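## Task

The left gripper starts out holding a hanger; place it on the rail so it hangs from its hook. Any hanger already on the rail must still be there at the end. The rack is loose: keep it where it stands, because more than a slight tilt ends the scene as a failure. The hanger must stay on the rail by itself, not because the robot is supporting it. Finally release it and pull the gripper away.

## Robot and tools

Robot: two arms, left_arm and right_arm, each with a two-finger gripper. Scene frame: origin on the table top midway between the arms, +x out over the table, +z up, left_arm on the +y side. The bases sit at left_arm (+0.049, +0.308, 0) and right_arm (+0.019, -0.330, 0). The arm names are labels only and do not match the sides of any image. Each gripper's fingers point along its own +z axis and close along its own y axis. The reported end_effector_position is the point between the pads, roughly 1 cm short of the fingertips. Reported positions get less accurate at long reach.

The command row used by every motion tool is one list covering both arms: 14 numbers, each in [-1, 1]. The first 7 are left_arm's dx, dy, dz, rx, ry, rz, opening; the next 7 are the same for right_arm. Both arms must always be filled in. dx to rz are an offset, not a pose: a displacement from the gripper's measured pose when the action starts, expressed in that gripper's own axes. 1.0 stands for 0.6 m of translation or 180 degrees of rotation, and rx, ry, rz together form a single rotation vector. opening is absolute: +1 means fully open (0.094 m), -1 means closed. As an option, a row may carry 12 more numbers from 0 to 1. These scale the joint stiffness: left_arm's six joints, then right_arm's six, in Joint positions order. They stay in force until changed.

execute_actions(actions): a list of actions. Each action is a table of up to 15 rows, and each row is applied for one 1/30 s step. If the table is short, its last row repeats until 15 steps (0.5 s) are done. Every row is measured from the pose at the start of that action, not from the row before it. For the first action of a call, that start is the last pose any result reported. An empty list just returns the current state and images.

move(target, speed, blocking): target is one 14-number row with the same layout, taken as an offset from the pose in the latest result. Each gripper travels in a straight line, and both arms arrive together. A move lasts 0.5 to 10 s; if it needs longer, it stops short after 10 s. speed is in m/s, from 0.002 to 0.5, default 0.25, and rotation may reach twice that value in rad/s. The opening is sent at the start. Moves do not avoid obstacles or the other arm. Grippers lag and can overshoot the speed, most of all near full extension. Faster moves, or targets placed further beyond a contact, hit and press harder. With blocking=false the result comes after 0.5 s. Until a result shows the move ended, use wait or stop; other motion commands are refused. The move line reports how it ended: done, off_target, moving, held or fault. limits=paced means the pose was clipped. limits=held means a check held back some steps, after which the arm may jump faster. Distance to target is also given.

wait(seconds): 0 to 10 s. The arms keep their last command, and any running move continues. stop(): brakes a running move; it needs room to do so. zoom_image(camera, region): gives an enlarged crop [x0, y0, x1, y1] in pixels of that camera's latest image, at most 504x504. The cameras are cam_head_left, cam_head_right, cam_high, cam_low, cam_left_wrist and cam_right_wrist, each 504x504. read_manual(section) returns only licence text. finished_scene(scene) ends scene 1 or 2 for good, and its result reports success and gives the next task.

Controller behaviour: on every step, the commanded pose is limited to 70 mm and 16 degrees from the measured pose, and position wins over orientation. A distant target can therefore take several actions. Arms tend to finish a centimetre or more low, and repeated zero offsets let them sag. To hold an arm still, send the offset back to the desired pose in the first call of a reply and zeros after that, raising the aim if it still droops. Joint ranges (rad), base to gripper: waist -2.618 to 3.054, shoulder 0 to 3.142, elbow 0 to 3.142, wrist pitch -1.571 to 1.571, wrist yaw -1.571 to 1.571, wrist roll -2.094 to 2.094.

Results: the state line lists each gripper's position (m) and quat_wxyz in the scene frame. grip_measured shows the finger opening on the command scale. To keep hold of the hanger, command about 0.03 below it. "Hand target" is where the controller is currently steering. Step readings show positions during the action, and HELD marks steps that were held back. "pose unreachable" means the clearance check changed that arm's command. FAULT lines mean an arm stopped. MOTOR HOT warns at 75 °C; at 90 °C the arm pauses, and at 100 °C it drops whatever it holds.

Avoid: tipping or shoving the rack, knocking the other hanger off, dropping the held hanger, pushing anything off the table, and letting the arms collide. Release only once the hook sits on the rail, then back the gripper away gently. The simulation keeps running while you write replies.

Each tool is called after "Emit:" as a command line: name --argument value for each argument, lists and objects as JSON in quotes; but a table of rows of numbers goes row by row, as --pt "numbers of a row", without its own name.

## Session

Emit:
execute_actions --actions '[]'

Scene clock: 0.00 s.
left_arm: end_effector_position=(+0.3270, -0.0713, +0.3892) grip_measured=-0.847 end_effector_quat_wxyz=(+0.527, +0.198, +0.814, -0.143) | right_arm: end_effector_position=(+0.4011, -0.2789, +0.4067) grip_measured=+1.000 end_effector_quat_wxyz=(+0.702, -0.049, +0.708, +0.050)
Joint positions: left_arm=[-1.347  1.657  1.882 -0.73  -0.584 -0.322  0.007] | right_arm=[ 0.007  1.064  1.061 -0.006 -0.016  0.002  0.094]
Joint velocities: left_arm=[-0.022 -0.002 -0.012 -0.022 -0.081  0.081  0.   ] | right_arm=[-0.022  0.007 -0.007  0.007  0.037  0.037  0.   ]
Joint torques (N m, as the arm reports them, + toward a larger angle): no reading
Hand target (left_arm): +0.326, -0.068, +0.403; +0.538, +0.188, +0.807, -0.153
Hand target (right_arm): +0.398, -0.279, +0.414; +0.709, -0.048, +0.702, +0.051
Joint stiffness scale: left_arm=[1. 1. 1. 1. 1. 1.] | right_arm=[1. 1. 1. 1. 1. 1.]

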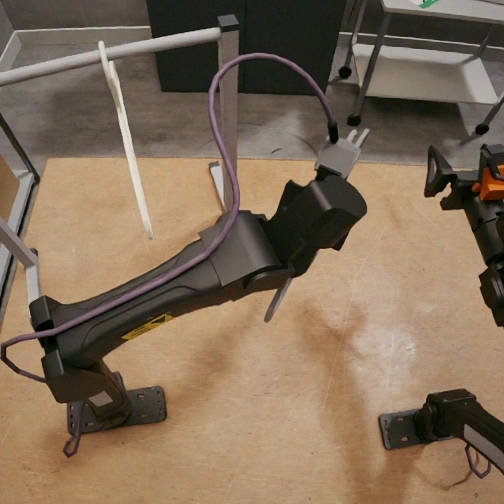

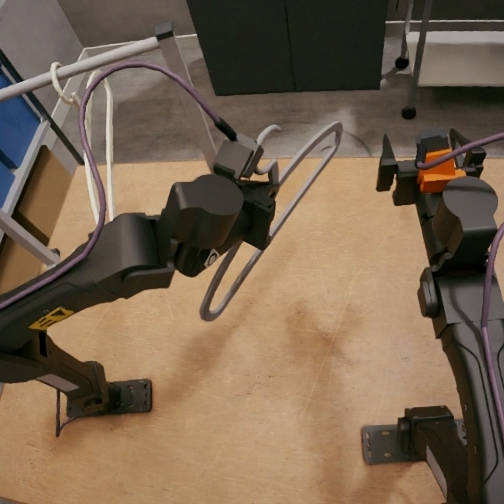

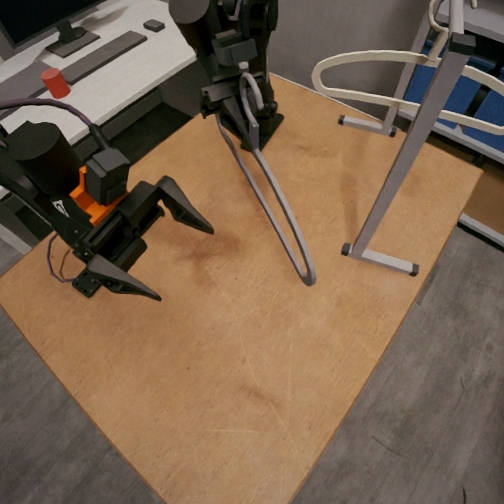

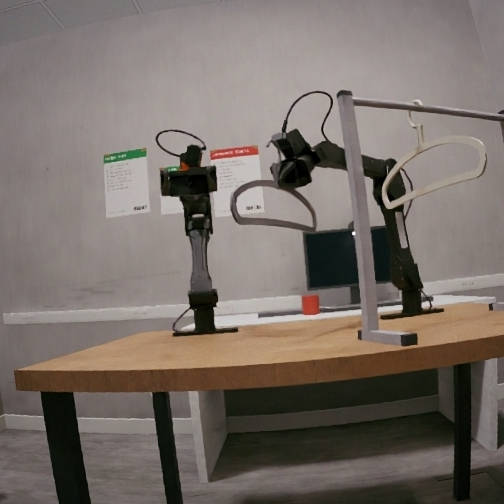

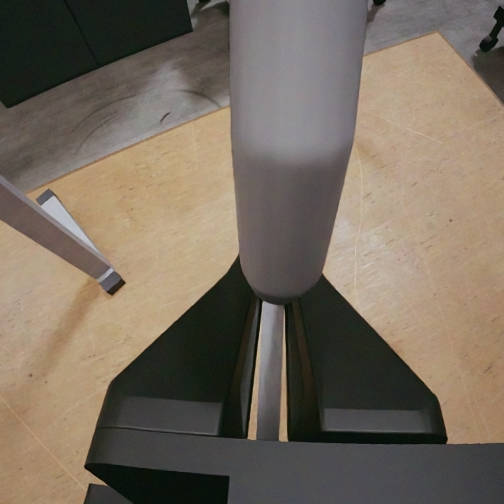

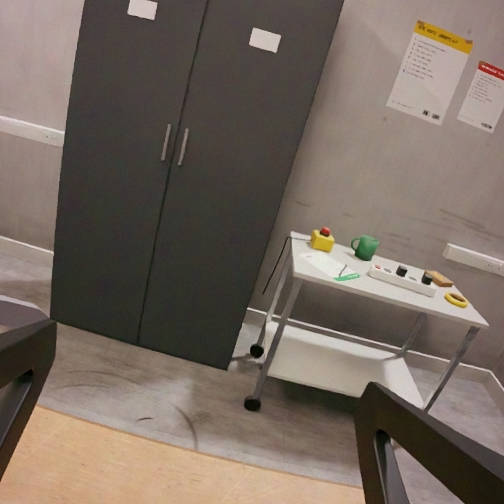

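Emit:
zoom_image --camera "cam_head_right" --region '[190,90,360,260]'

Emit:
zoom_image --camera "cam_low" --region '[210,80,500,250]'

Region (190, 90, 360, 260) of cam_head_right's 504x504 image, scaled by 2.965, with more detail than that image has.

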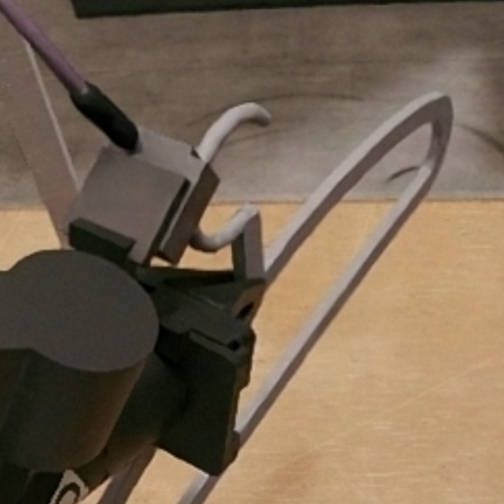

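Region (210, 80, 500, 250) of cam_low's 504x504 image, scaled by 1.738, with more detail than that image has; it fills the top 295 rows of this view, and the rest is white.

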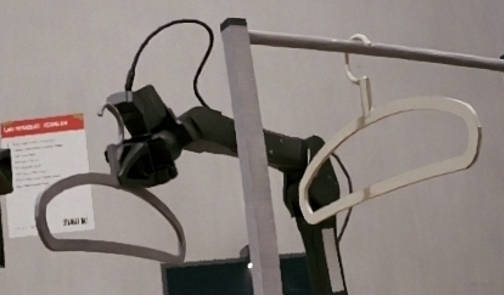

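Emit:
move --target '[0,0.085,-0.21,-0.292,-0.126,-0.054,-1,0,0,0,0,0,0,1]' --speed 0.15

Emit:
move --target '[-0.03,0,0.25,0,0,0,-1,0,0,0,0,0,0,1]' --speed 0.12

Scene clock: 59.27 s.
left_arm: end_effector_position=(+0.2556, +0.0207, +0.4264) grip_measured=-0.871 end_effector_quat_wxyz=(+0.692, -0.027, +0.720, +0.032) | right_arm: end_effector_position=(+0.4011, -0.2789, +0.4067) grip_measured=+1.000 end_effector_quat_wxyz=(+0.702, -0.049, +0.708, +0.050)
Joint positions: left_arm=[-1.674  1.734  1.998 -1.553 -1.53  -1.281  0.006] | right_arm=[ 0.007  1.064  1.061 -0.006 -0.016  0.002  0.094]
Joint velocities: left_arm=[-0.002  0.017 -0.022 -0.007  0.022  0.007  0.001] | right_arm=[ 0.022  0.002 -0.032 -0.051 -0.007  0.051  0.   ]
Joint torques (N m, as the arm reports them, + toward a larger angle): left_arm=[-0.79 -9.3   5.53  0.35 -1.14 -0.09] | right_arm=[-0.07 -2.73  8.38  1.98  0.   -0.02]
Hand target (left_arm): +0.252, +0.029, +0.438; +0.706, -0.031, +0.706, +0.028
Hand target (right_arm): +0.401, -0.279, +0.407; +0.702, -0.049, +0.708, +0.050
Off the commanded pose (left_arm): 0.016 m, 20 deg; orientation clipped at the last step of the last action.
Off the commanded pose (right_arm): 0.000 m, 0 deg.
Joint stiffness scale: left_arm=[1. 1. 1. 1. 1. 1.] | right_arm=[1. 1. 1. 1. 1. 1.]
joint sent to its limit (left arm) — the command would take joint 4 (wrist pitch) past its lower limit and joint 5 (wrist yaw) past its lower limit, so those joints were sent only as far as their limits.
move: off_target (left_arm); limits=paced
camera_calibration (this result's frames):
cam_left_wrist: T_world_to_cam=[[0.141716, -0.989891, -0.00570063, -0.00995365], [-0.731916, -0.100903, -0.673883, 0.480288], [0.666495, 0.0996726, -0.738816, 0.264089], [0, 0, 0, 1]] pos_world=[0.176927, 0.012287, 0.518714]

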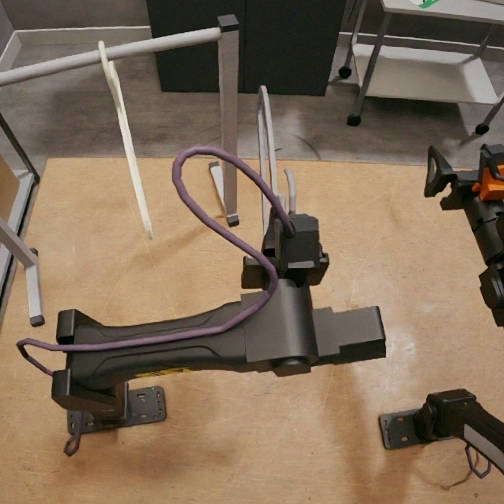

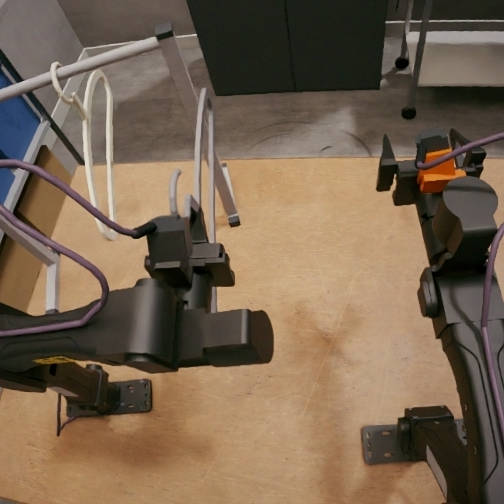

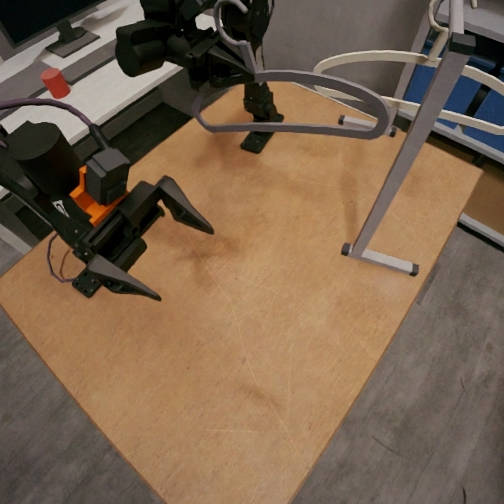

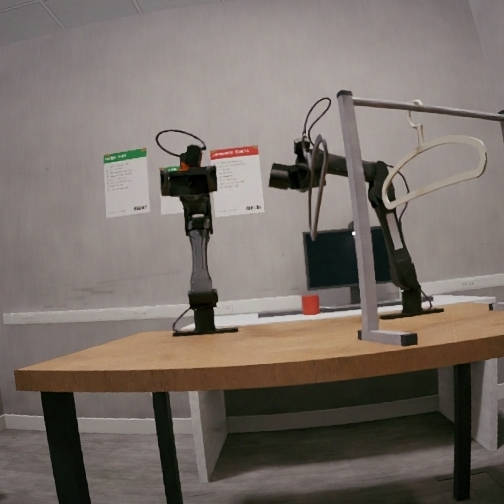

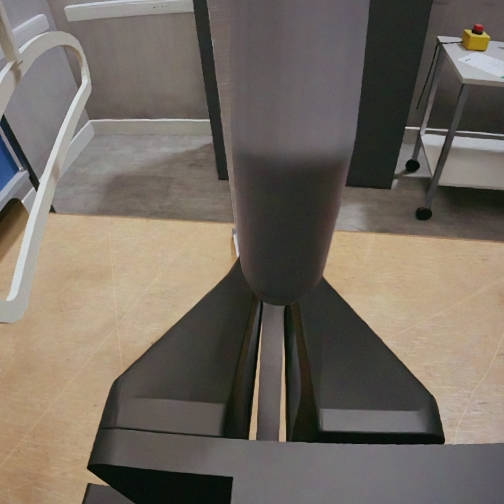

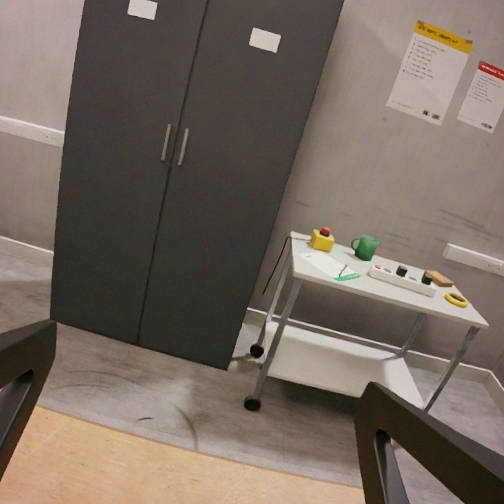

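Scene clock: 61.77 s.
left_arm: end_effector_position=(+0.4068, +0.0208, +0.4226) grip_measured=-0.871 end_effector_quat_wxyz=(+0.684, -0.007, +0.728, +0.048) | right_arm: end_effector_position=(+0.4011, -0.2789, +0.4067) grip_measured=+1.000 end_effector_quat_wxyz=(+0.702, -0.049, +0.708, +0.050)
Joint positions: left_arm=[-1.23   1.634  1.637 -0.138 -1.109 -0.061  0.006] | right_arm=[ 0.007  1.064  1.061 -0.006 -0.016  0.002  0.094]
Joint velocities: left_arm=[ 0.002 -0.007 -0.007  0.081 -0.022  0.037 -0.   ] | right_arm=[ 0.007 -0.007 -0.007 -0.007  0.007  0.022  0.   ]
Joint torques (N m, as the arm reports them, + toward a larger angle): left_arm=[  0.86 -10.62   7.75   1.73  -0.07   0.07] | right_arm=[-0.07 -2.71  8.33  1.96 -0.02 -0.01]
Hand target (left_arm): +0.404, +0.033, +0.441; +0.695, -0.026, +0.717, +0.033
Hand target (right_arm): +0.401, -0.279, +0.407; +0.702, -0.049, +0.708, +0.050
Off the commanded pose (left_arm): 0.020 m, 3 deg.
Off the commanded pose (right_arm): 0.000 m, 0 deg.
Joint stiffness scale: left_arm=[1. 1. 1. 1. 1. 1.] | right_arm=[1. 1. 1. 1. 1. 1.]
move: off_target (left_arm)
camera_calibration (this result's frames):
cam_left_wrist: T_world_to_cam=[[0.134746, -0.989129, -0.0588927, -0.00604733], [-0.749253, -0.0628134, -0.659299, 0.588456], [0.648432, 0.132963, -0.749571, 0.171757], [0, 0, 0, 1]] pos_world=[0.330344, 0.00814402, 0.516356]

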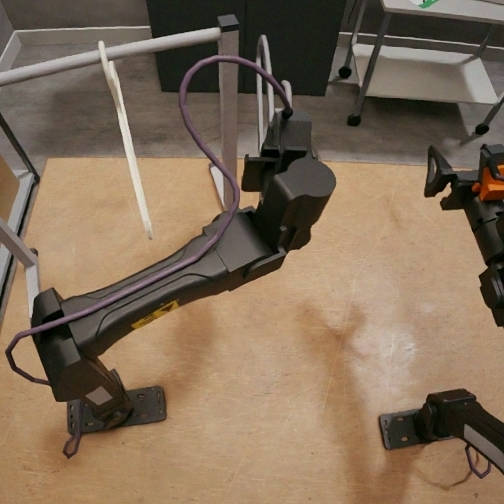

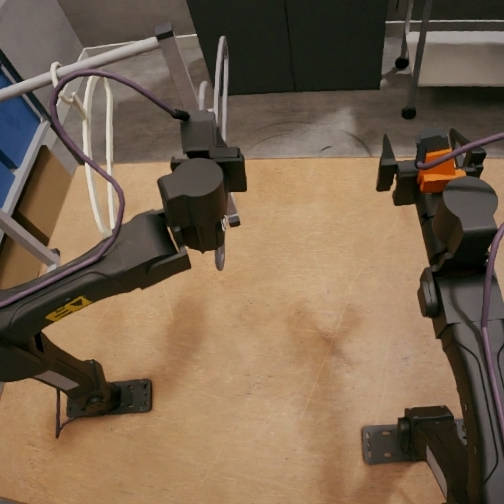

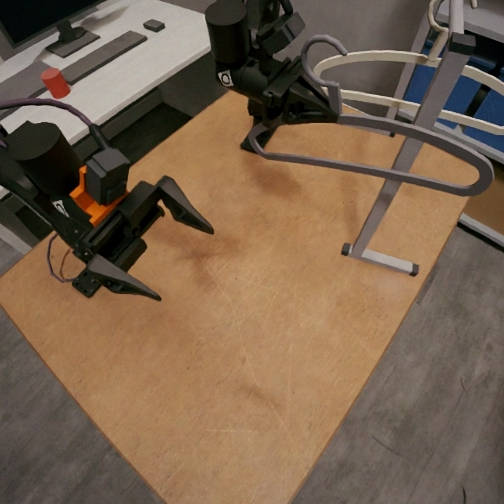

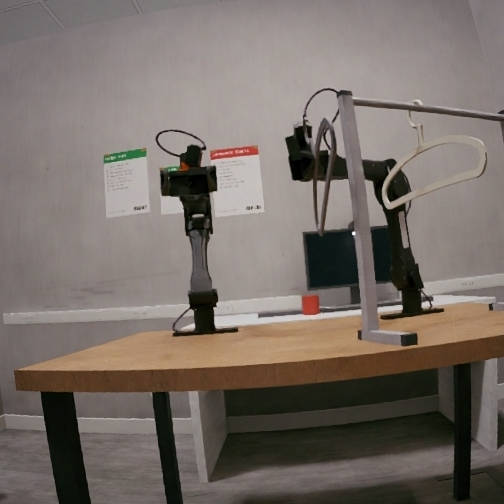

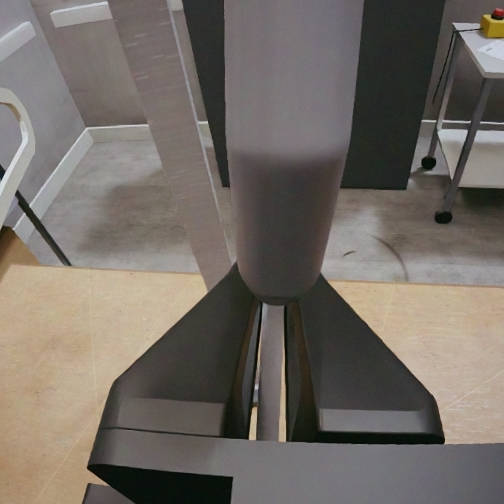

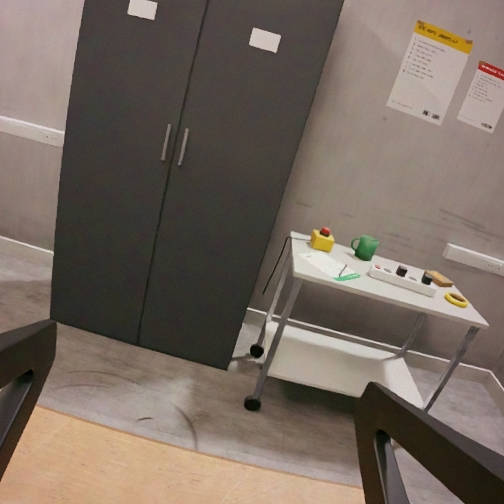

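Emit:
move --target '[-0.03,0,-0.23,0,0,0,-1,0,0,0,0,0,0,1]' --speed 0.15

Emit:
move --target '[-0.05,0.2,0,-0.08,0,0,-1,0,0,0,0,0,0,1]' --speed 0.12

Scene clock: 69.87 s.
left_arm: end_effector_position=(+0.2742, +0.0051, +0.4398) grip_measured=-0.871 end_effector_quat_wxyz=(+0.684, +0.011, +0.728, +0.046) | right_arm: end_effector_position=(+0.4011, -0.2789, +0.4067) grip_measured=+1.000 end_effector_quat_wxyz=(+0.702, -0.049, +0.708, +0.050)
Joint positions: left_arm=[-1.619  1.595  1.784 -0.743 -1.456 -0.47   0.006] | right_arm=[ 0.007  1.064  1.061 -0.006 -0.016  0.002  0.094]
Joint velocities: left_arm=[ 0.002  0.095  0.115 -0.374  0.037 -0.154  0.   ] | right_arm=[-0.017  0.002 -0.017  0.051  0.007 -0.007  0.   ]
Joint torques (N m, as the arm reports them, + toward a larger angle): left_arm=[-0.45 -6.19 10.44  1.05 -0.64 -0.09] | right_arm=[-0.02 -2.73  8.29  1.97  0.   -0.02]
Hand target (left_arm): +0.272, +0.009, +0.448; +0.688, -0.003, +0.724, +0.043
Hand target (right_arm): +0.401, -0.279, +0.407; +0.702, -0.049, +0.708, +0.050
Off the commanded pose (left_arm): 0.010 m, 2 deg.
Off the commanded pose (right_arm): 0.000 m, 0 deg.
Joint stiffness scale: left_arm=[1. 1. 1. 1. 1. 1.] | right_arm=[1. 1. 1. 1. 1. 1.]
move: done
camera_calibration (this result's frames):
cam_left_wrist: T_world_to_cam=[[0.106177, -0.991139, -0.0798091, 0.0143333], [-0.751355, -0.0273992, -0.659329, 0.499853], [0.6513, 0.129971, -0.747607, 0.271044], [0, 0, 0, 1]] pos_world=[0.197515, -0.00732595, 0.533346]

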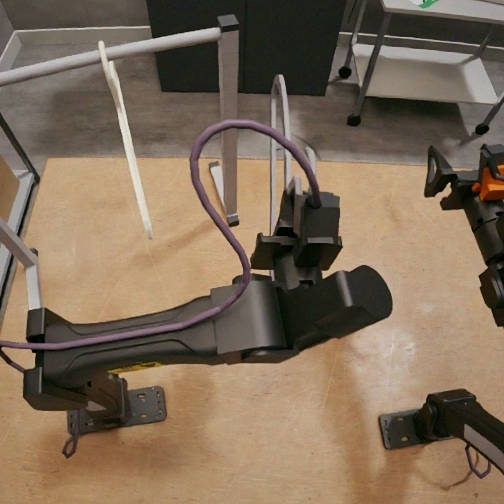

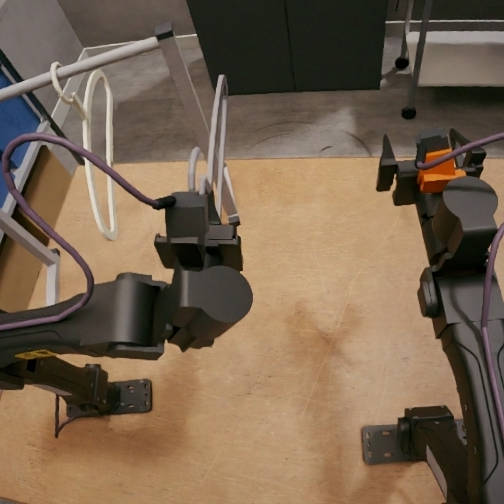

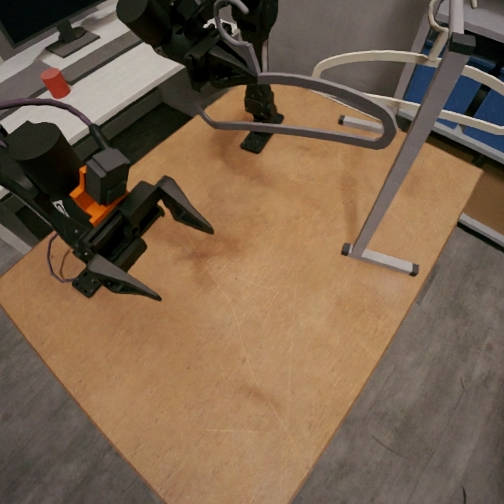

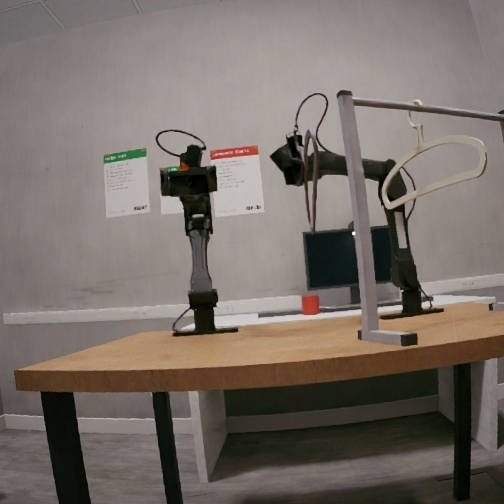

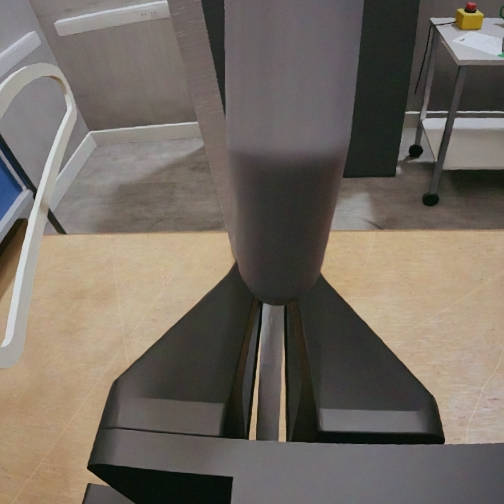

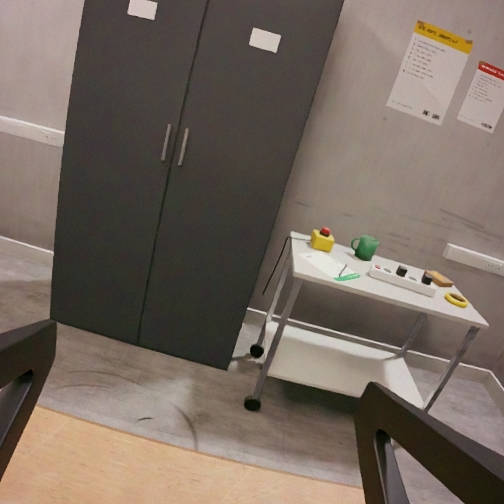

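Scene clock: 71.60 s.
left_arm: end_effector_position=(+0.2713, +0.1098, +0.4695) grip_measured=-0.871 end_effector_quat_wxyz=(+0.692, -0.019, +0.714, +0.106) | right_arm: end_effector_position=(+0.4011, -0.2789, +0.4067) grip_measured=+1.000 end_effector_quat_wxyz=(+0.702, -0.049, +0.708, +0.050)
Joint positions: left_arm=[-1.569  1.415  1.785 -1.174 -1.542 -0.679  0.006] | right_arm=[ 0.007  1.064  1.061 -0.006 -0.016  0.002  0.094]
Joint velocities: left_arm=[ 0.002 -0.012 -0.007 -0.11   0.007 -0.081 -0.   ] | right_arm=[-0.007 -0.012  0.007  0.007  0.007 -0.081  0.   ]
Joint torques (N m, as the arm reports them, + toward a larger angle): left_arm=[ 0.64 -4.98  8.86  0.83 -0.85 -0.09] | right_arm=[ 0.   -2.71  8.4   1.96 -0.01 -0.03]
Hand target (left_arm): +0.271, +0.122, +0.481; +0.699, -0.041, +0.706, +0.105
Hand target (right_arm): +0.401, -0.279, +0.407; +0.702, -0.049, +0.708, +0.050
Off the commanded pose (left_arm): 0.016 m, 7 deg.
Off the commanded pose (right_arm): 0.000 m, 0 deg.
Joint stiffness scale: left_arm=[1. 1. 1. 1. 1. 1.] | right_arm=[1. 1. 1. 1. 1. 1.]
joint sent to its limit (left arm) — the command would take joint 5 (wrist yaw) past its lower limit, so that joint was sent only as far as its limit.
move: off_target (left_arm)
camera_calibration (this result's frames):
cam_left_wrist: T_world_to_cam=[[0.23224, -0.965074, -0.121232, 0.103255], [-0.721472, -0.0873283, -0.686915, 0.531634], [0.652337, 0.246994, -0.716555, 0.253839], [0, 0, 0, 1]] pos_world=[0.19399, 0.0833788, 0.559595]

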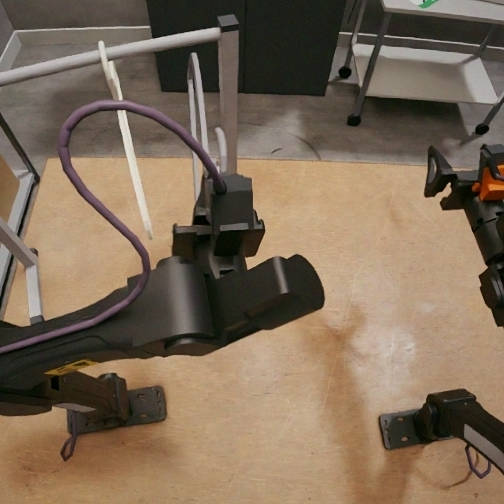

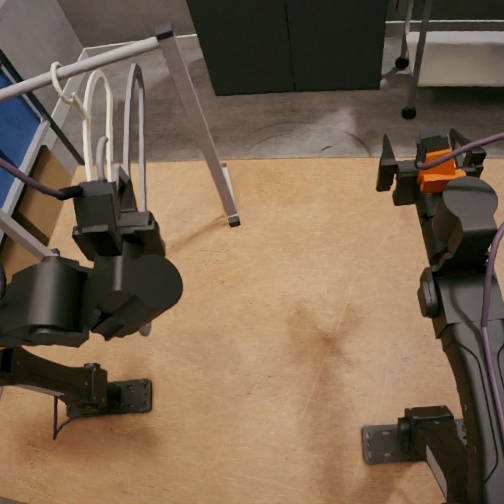

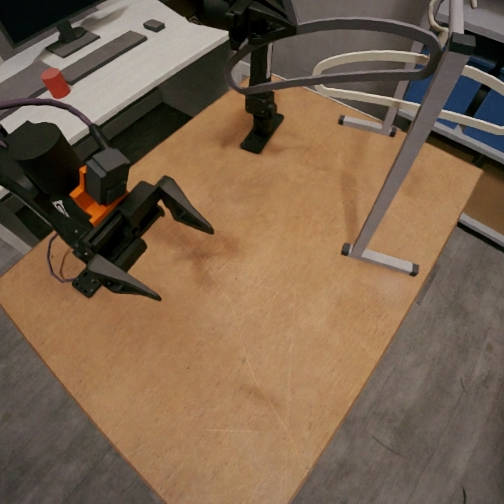

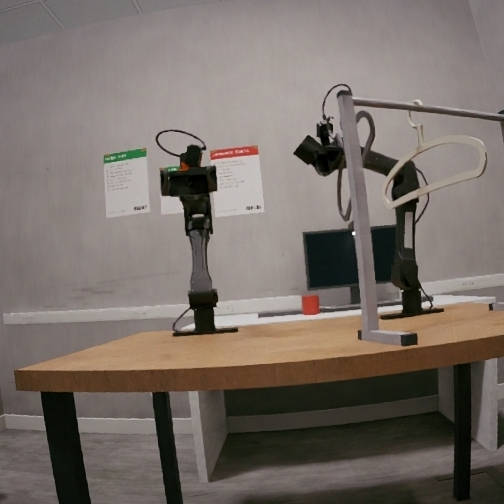

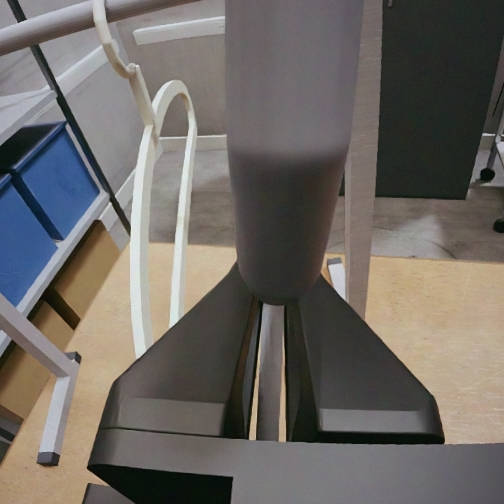

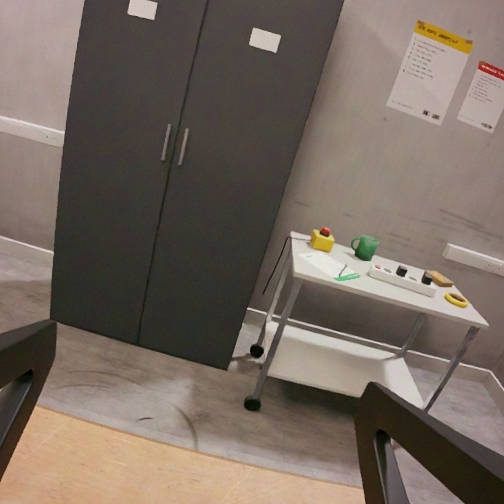

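Emit:
move --target '[0.02,0,0.2,0,0,0,-1,0,0,0,0,0,0,1]' --speed 0.08

Scene clock: 78.40 s.
left_arm: end_effector_position=(+0.3898, +0.1243, +0.4457) grip_measured=-0.871 end_effector_quat_wxyz=(+0.683, -0.004, +0.720, +0.118) | right_arm: end_effector_position=(+0.4011, -0.2789, +0.4067) grip_measured=+1.000 end_effector_quat_wxyz=(+0.702, -0.049, +0.708, +0.050)
Joint positions: left_arm=[-1.114  1.352  1.443 -0.173 -1.092  0.093  0.006] | right_arm=[ 0.007  1.064  1.061 -0.006 -0.016  0.002  0.094]
Joint velocities: left_arm=[-0.012 -0.012  0.007  0.037  0.022  0.022 -0.001] | right_arm=[-0.007  0.002  0.007 -0.007  0.022 -0.051  0.   ]
Joint torques (N m, as the arm reports them, + toward a larger angle): left_arm=[ 0.8  -6.83  7.59  1.73 -0.02  0.08] | right_arm=[-0.04 -2.7   8.34  1.98  0.01 -0.03]
Hand target (left_arm): +0.387, +0.133, +0.458; +0.694, -0.019, +0.711, +0.107
Hand target (right_arm): +0.401, -0.279, +0.407; +0.702, -0.049, +0.708, +0.050
Off the commanded pose (left_arm): 0.013 m, 3 deg.
Off the commanded pose (right_arm): 0.000 m, 0 deg.
Joint stiffness scale: left_arm=[1. 1. 1. 1. 1. 1.] | right_arm=[1. 1. 1. 1. 1. 1.]
move: off_target (left_arm)
camera_calibration (this result's frames):
cam_left_wrist: T_world_to_cam=[[0.225507, -0.960513, -0.162975, 0.107491], [-0.738032, -0.0592249, -0.672161, 0.598336], [0.635968, 0.271858, -0.722245, 0.161717], [0, 0, 0, 1]] pos_world=[0.314504, 0.0947187, 0.536496]

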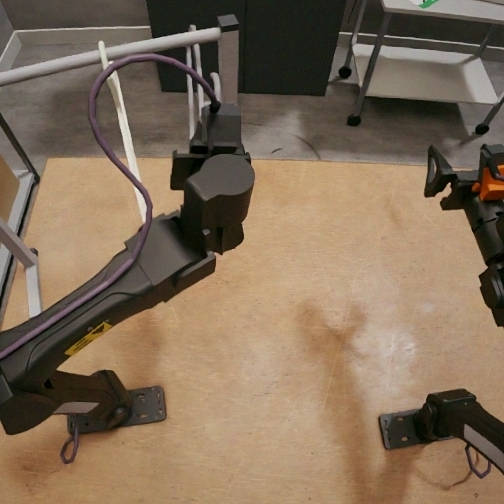

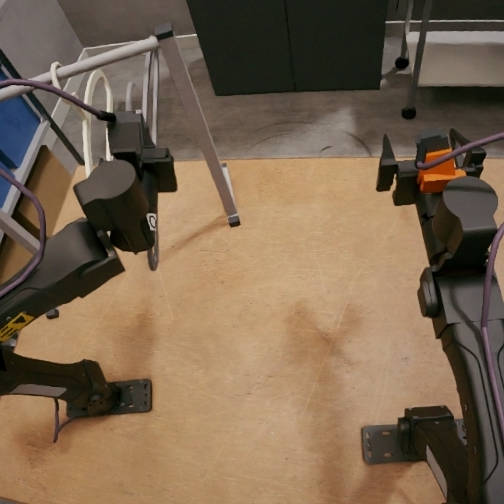

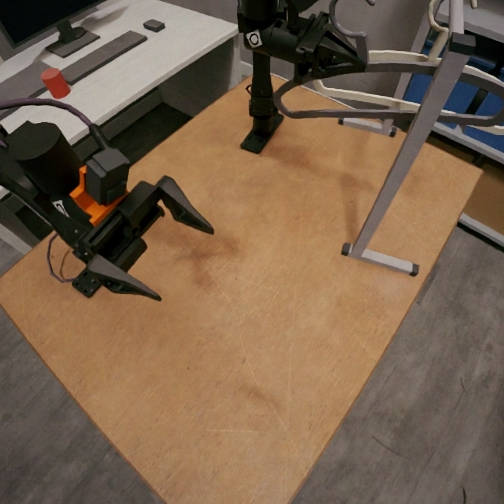

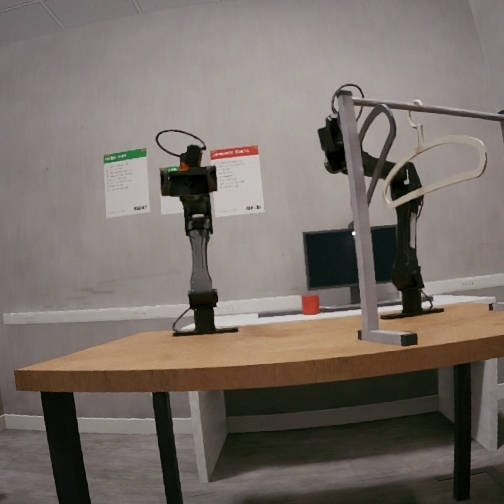

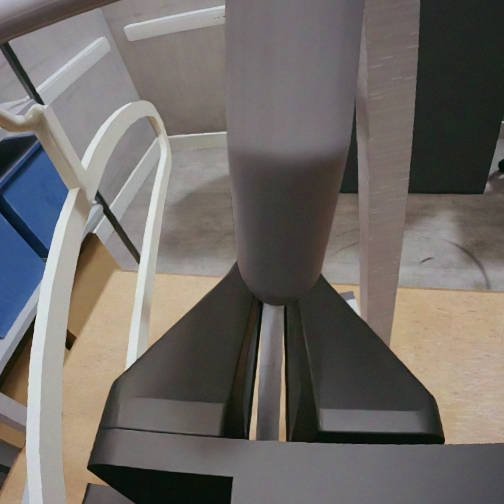

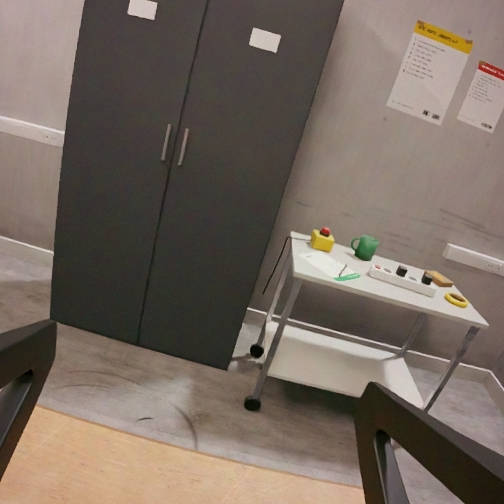

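Emit:
move --target '[-0.02,0,0.1,0,0,0,-1,0,0,0,0,0,0,1]' --speed 0.05

Emit:
zoom_image --camera "cam_low" --region '[300,60,480,200]'

Emit:
zoom_image --camera "cam_high" --region '[304,0,504,140]'

Scene clock: 83.93 s.
left_arm: end_effector_position=(+0.4482, +0.1287, +0.4346) grip_measured=-0.871 end_effector_quat_wxyz=(+0.669, +0.012, +0.731, +0.131) | right_arm: end_effector_position=(+0.4011, -0.2789, +0.4067) grip_measured=+1.000 end_effector_quat_wxyz=(+0.702, -0.049, +0.708, +0.050)
Joint positions: left_arm=[-0.953  1.482  1.539 -0.174 -0.928  0.115  0.006] | right_arm=[ 0.007  1.064  1.061 -0.006 -0.016  0.002  0.094]
Joint velocities: left_arm=[ 0.002 -0.002  0.002 -0.037 -0.051 -0.022 -0.   ] | right_arm=[-0.007 -0.007 -0.007  0.037  0.066 -0.095  0.   ]
Joint torques (N m, as the arm reports them, + toward a larger angle): left_arm=[ 0.74 -6.17 11.59  1.69 -0.05  0.07] | right_arm=[-0.03 -2.71  8.41  1.94 -0.01 -0.02]
Hand target (left_arm): +0.448, +0.133, +0.455; +0.684, -0.003, +0.719, +0.120
Hand target (right_arm): +0.401, -0.279, +0.407; +0.702, -0.049, +0.708, +0.050
Off the commanded pose (left_arm): 0.021 m, 3 deg.
Off the commanded pose (right_arm): 0.000 m, 0 deg.
Joint stiffness scale: left_arm=[1. 1. 1. 1. 1. 1.] | right_arm=[1. 1. 1. 1. 1. 1.]
move: off_target (left_arm)
camera_calibration (this result's frames):
cam_left_wrist: T_world_to_cam=[[0.215684, -0.954366, -0.206557, 0.119309], [-0.763958, -0.0331795, -0.644413, 0.630546], [0.608152, 0.29679, -0.736252, 0.130698], [0, 0, 0, 1]] pos_world=[0.376494, 0.095996, 0.527202]

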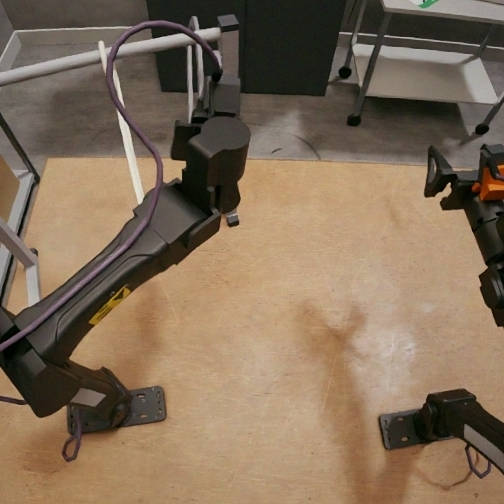

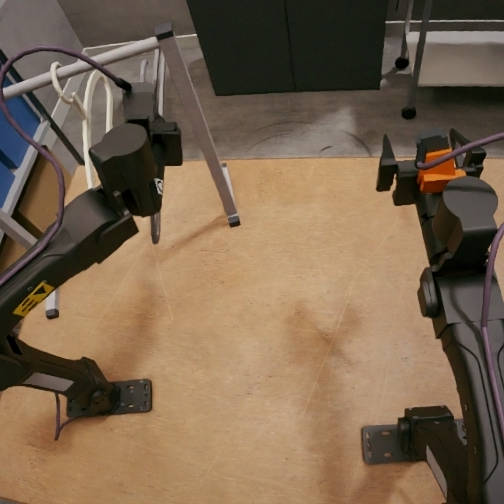

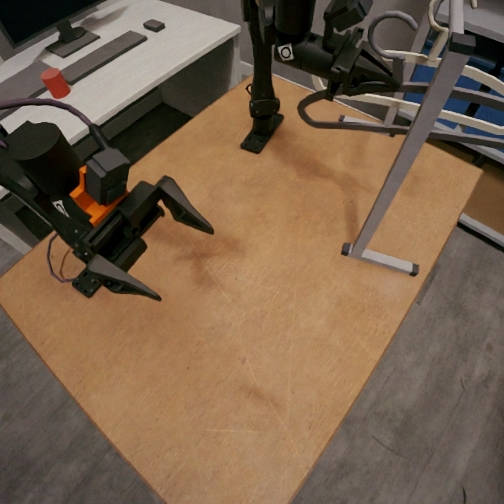

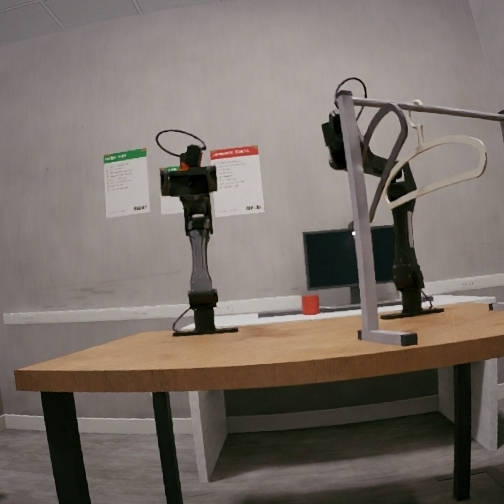

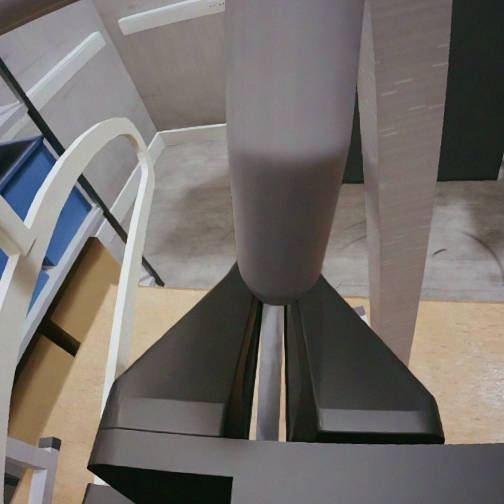

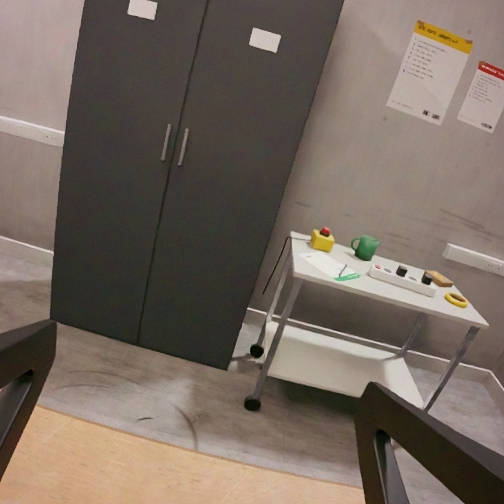

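Region (300, 60, 480, 200) of cam_low's 504x504 image, scaled by 2.800, with more detail than that image has.

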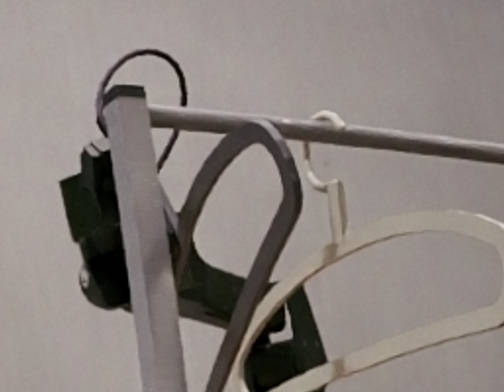

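Region (304, 0, 504, 140) of cam_high's 504x504 image, scaled by 2.520, with more detail than that image has; it fills the top 353 rows of this view, and the rest is white.

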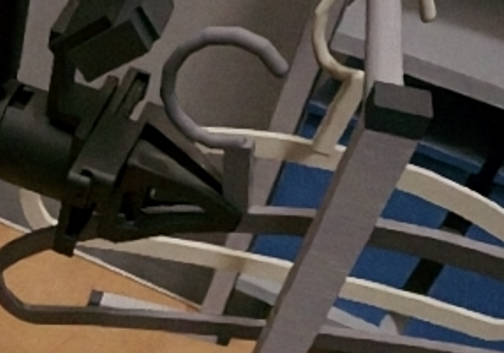

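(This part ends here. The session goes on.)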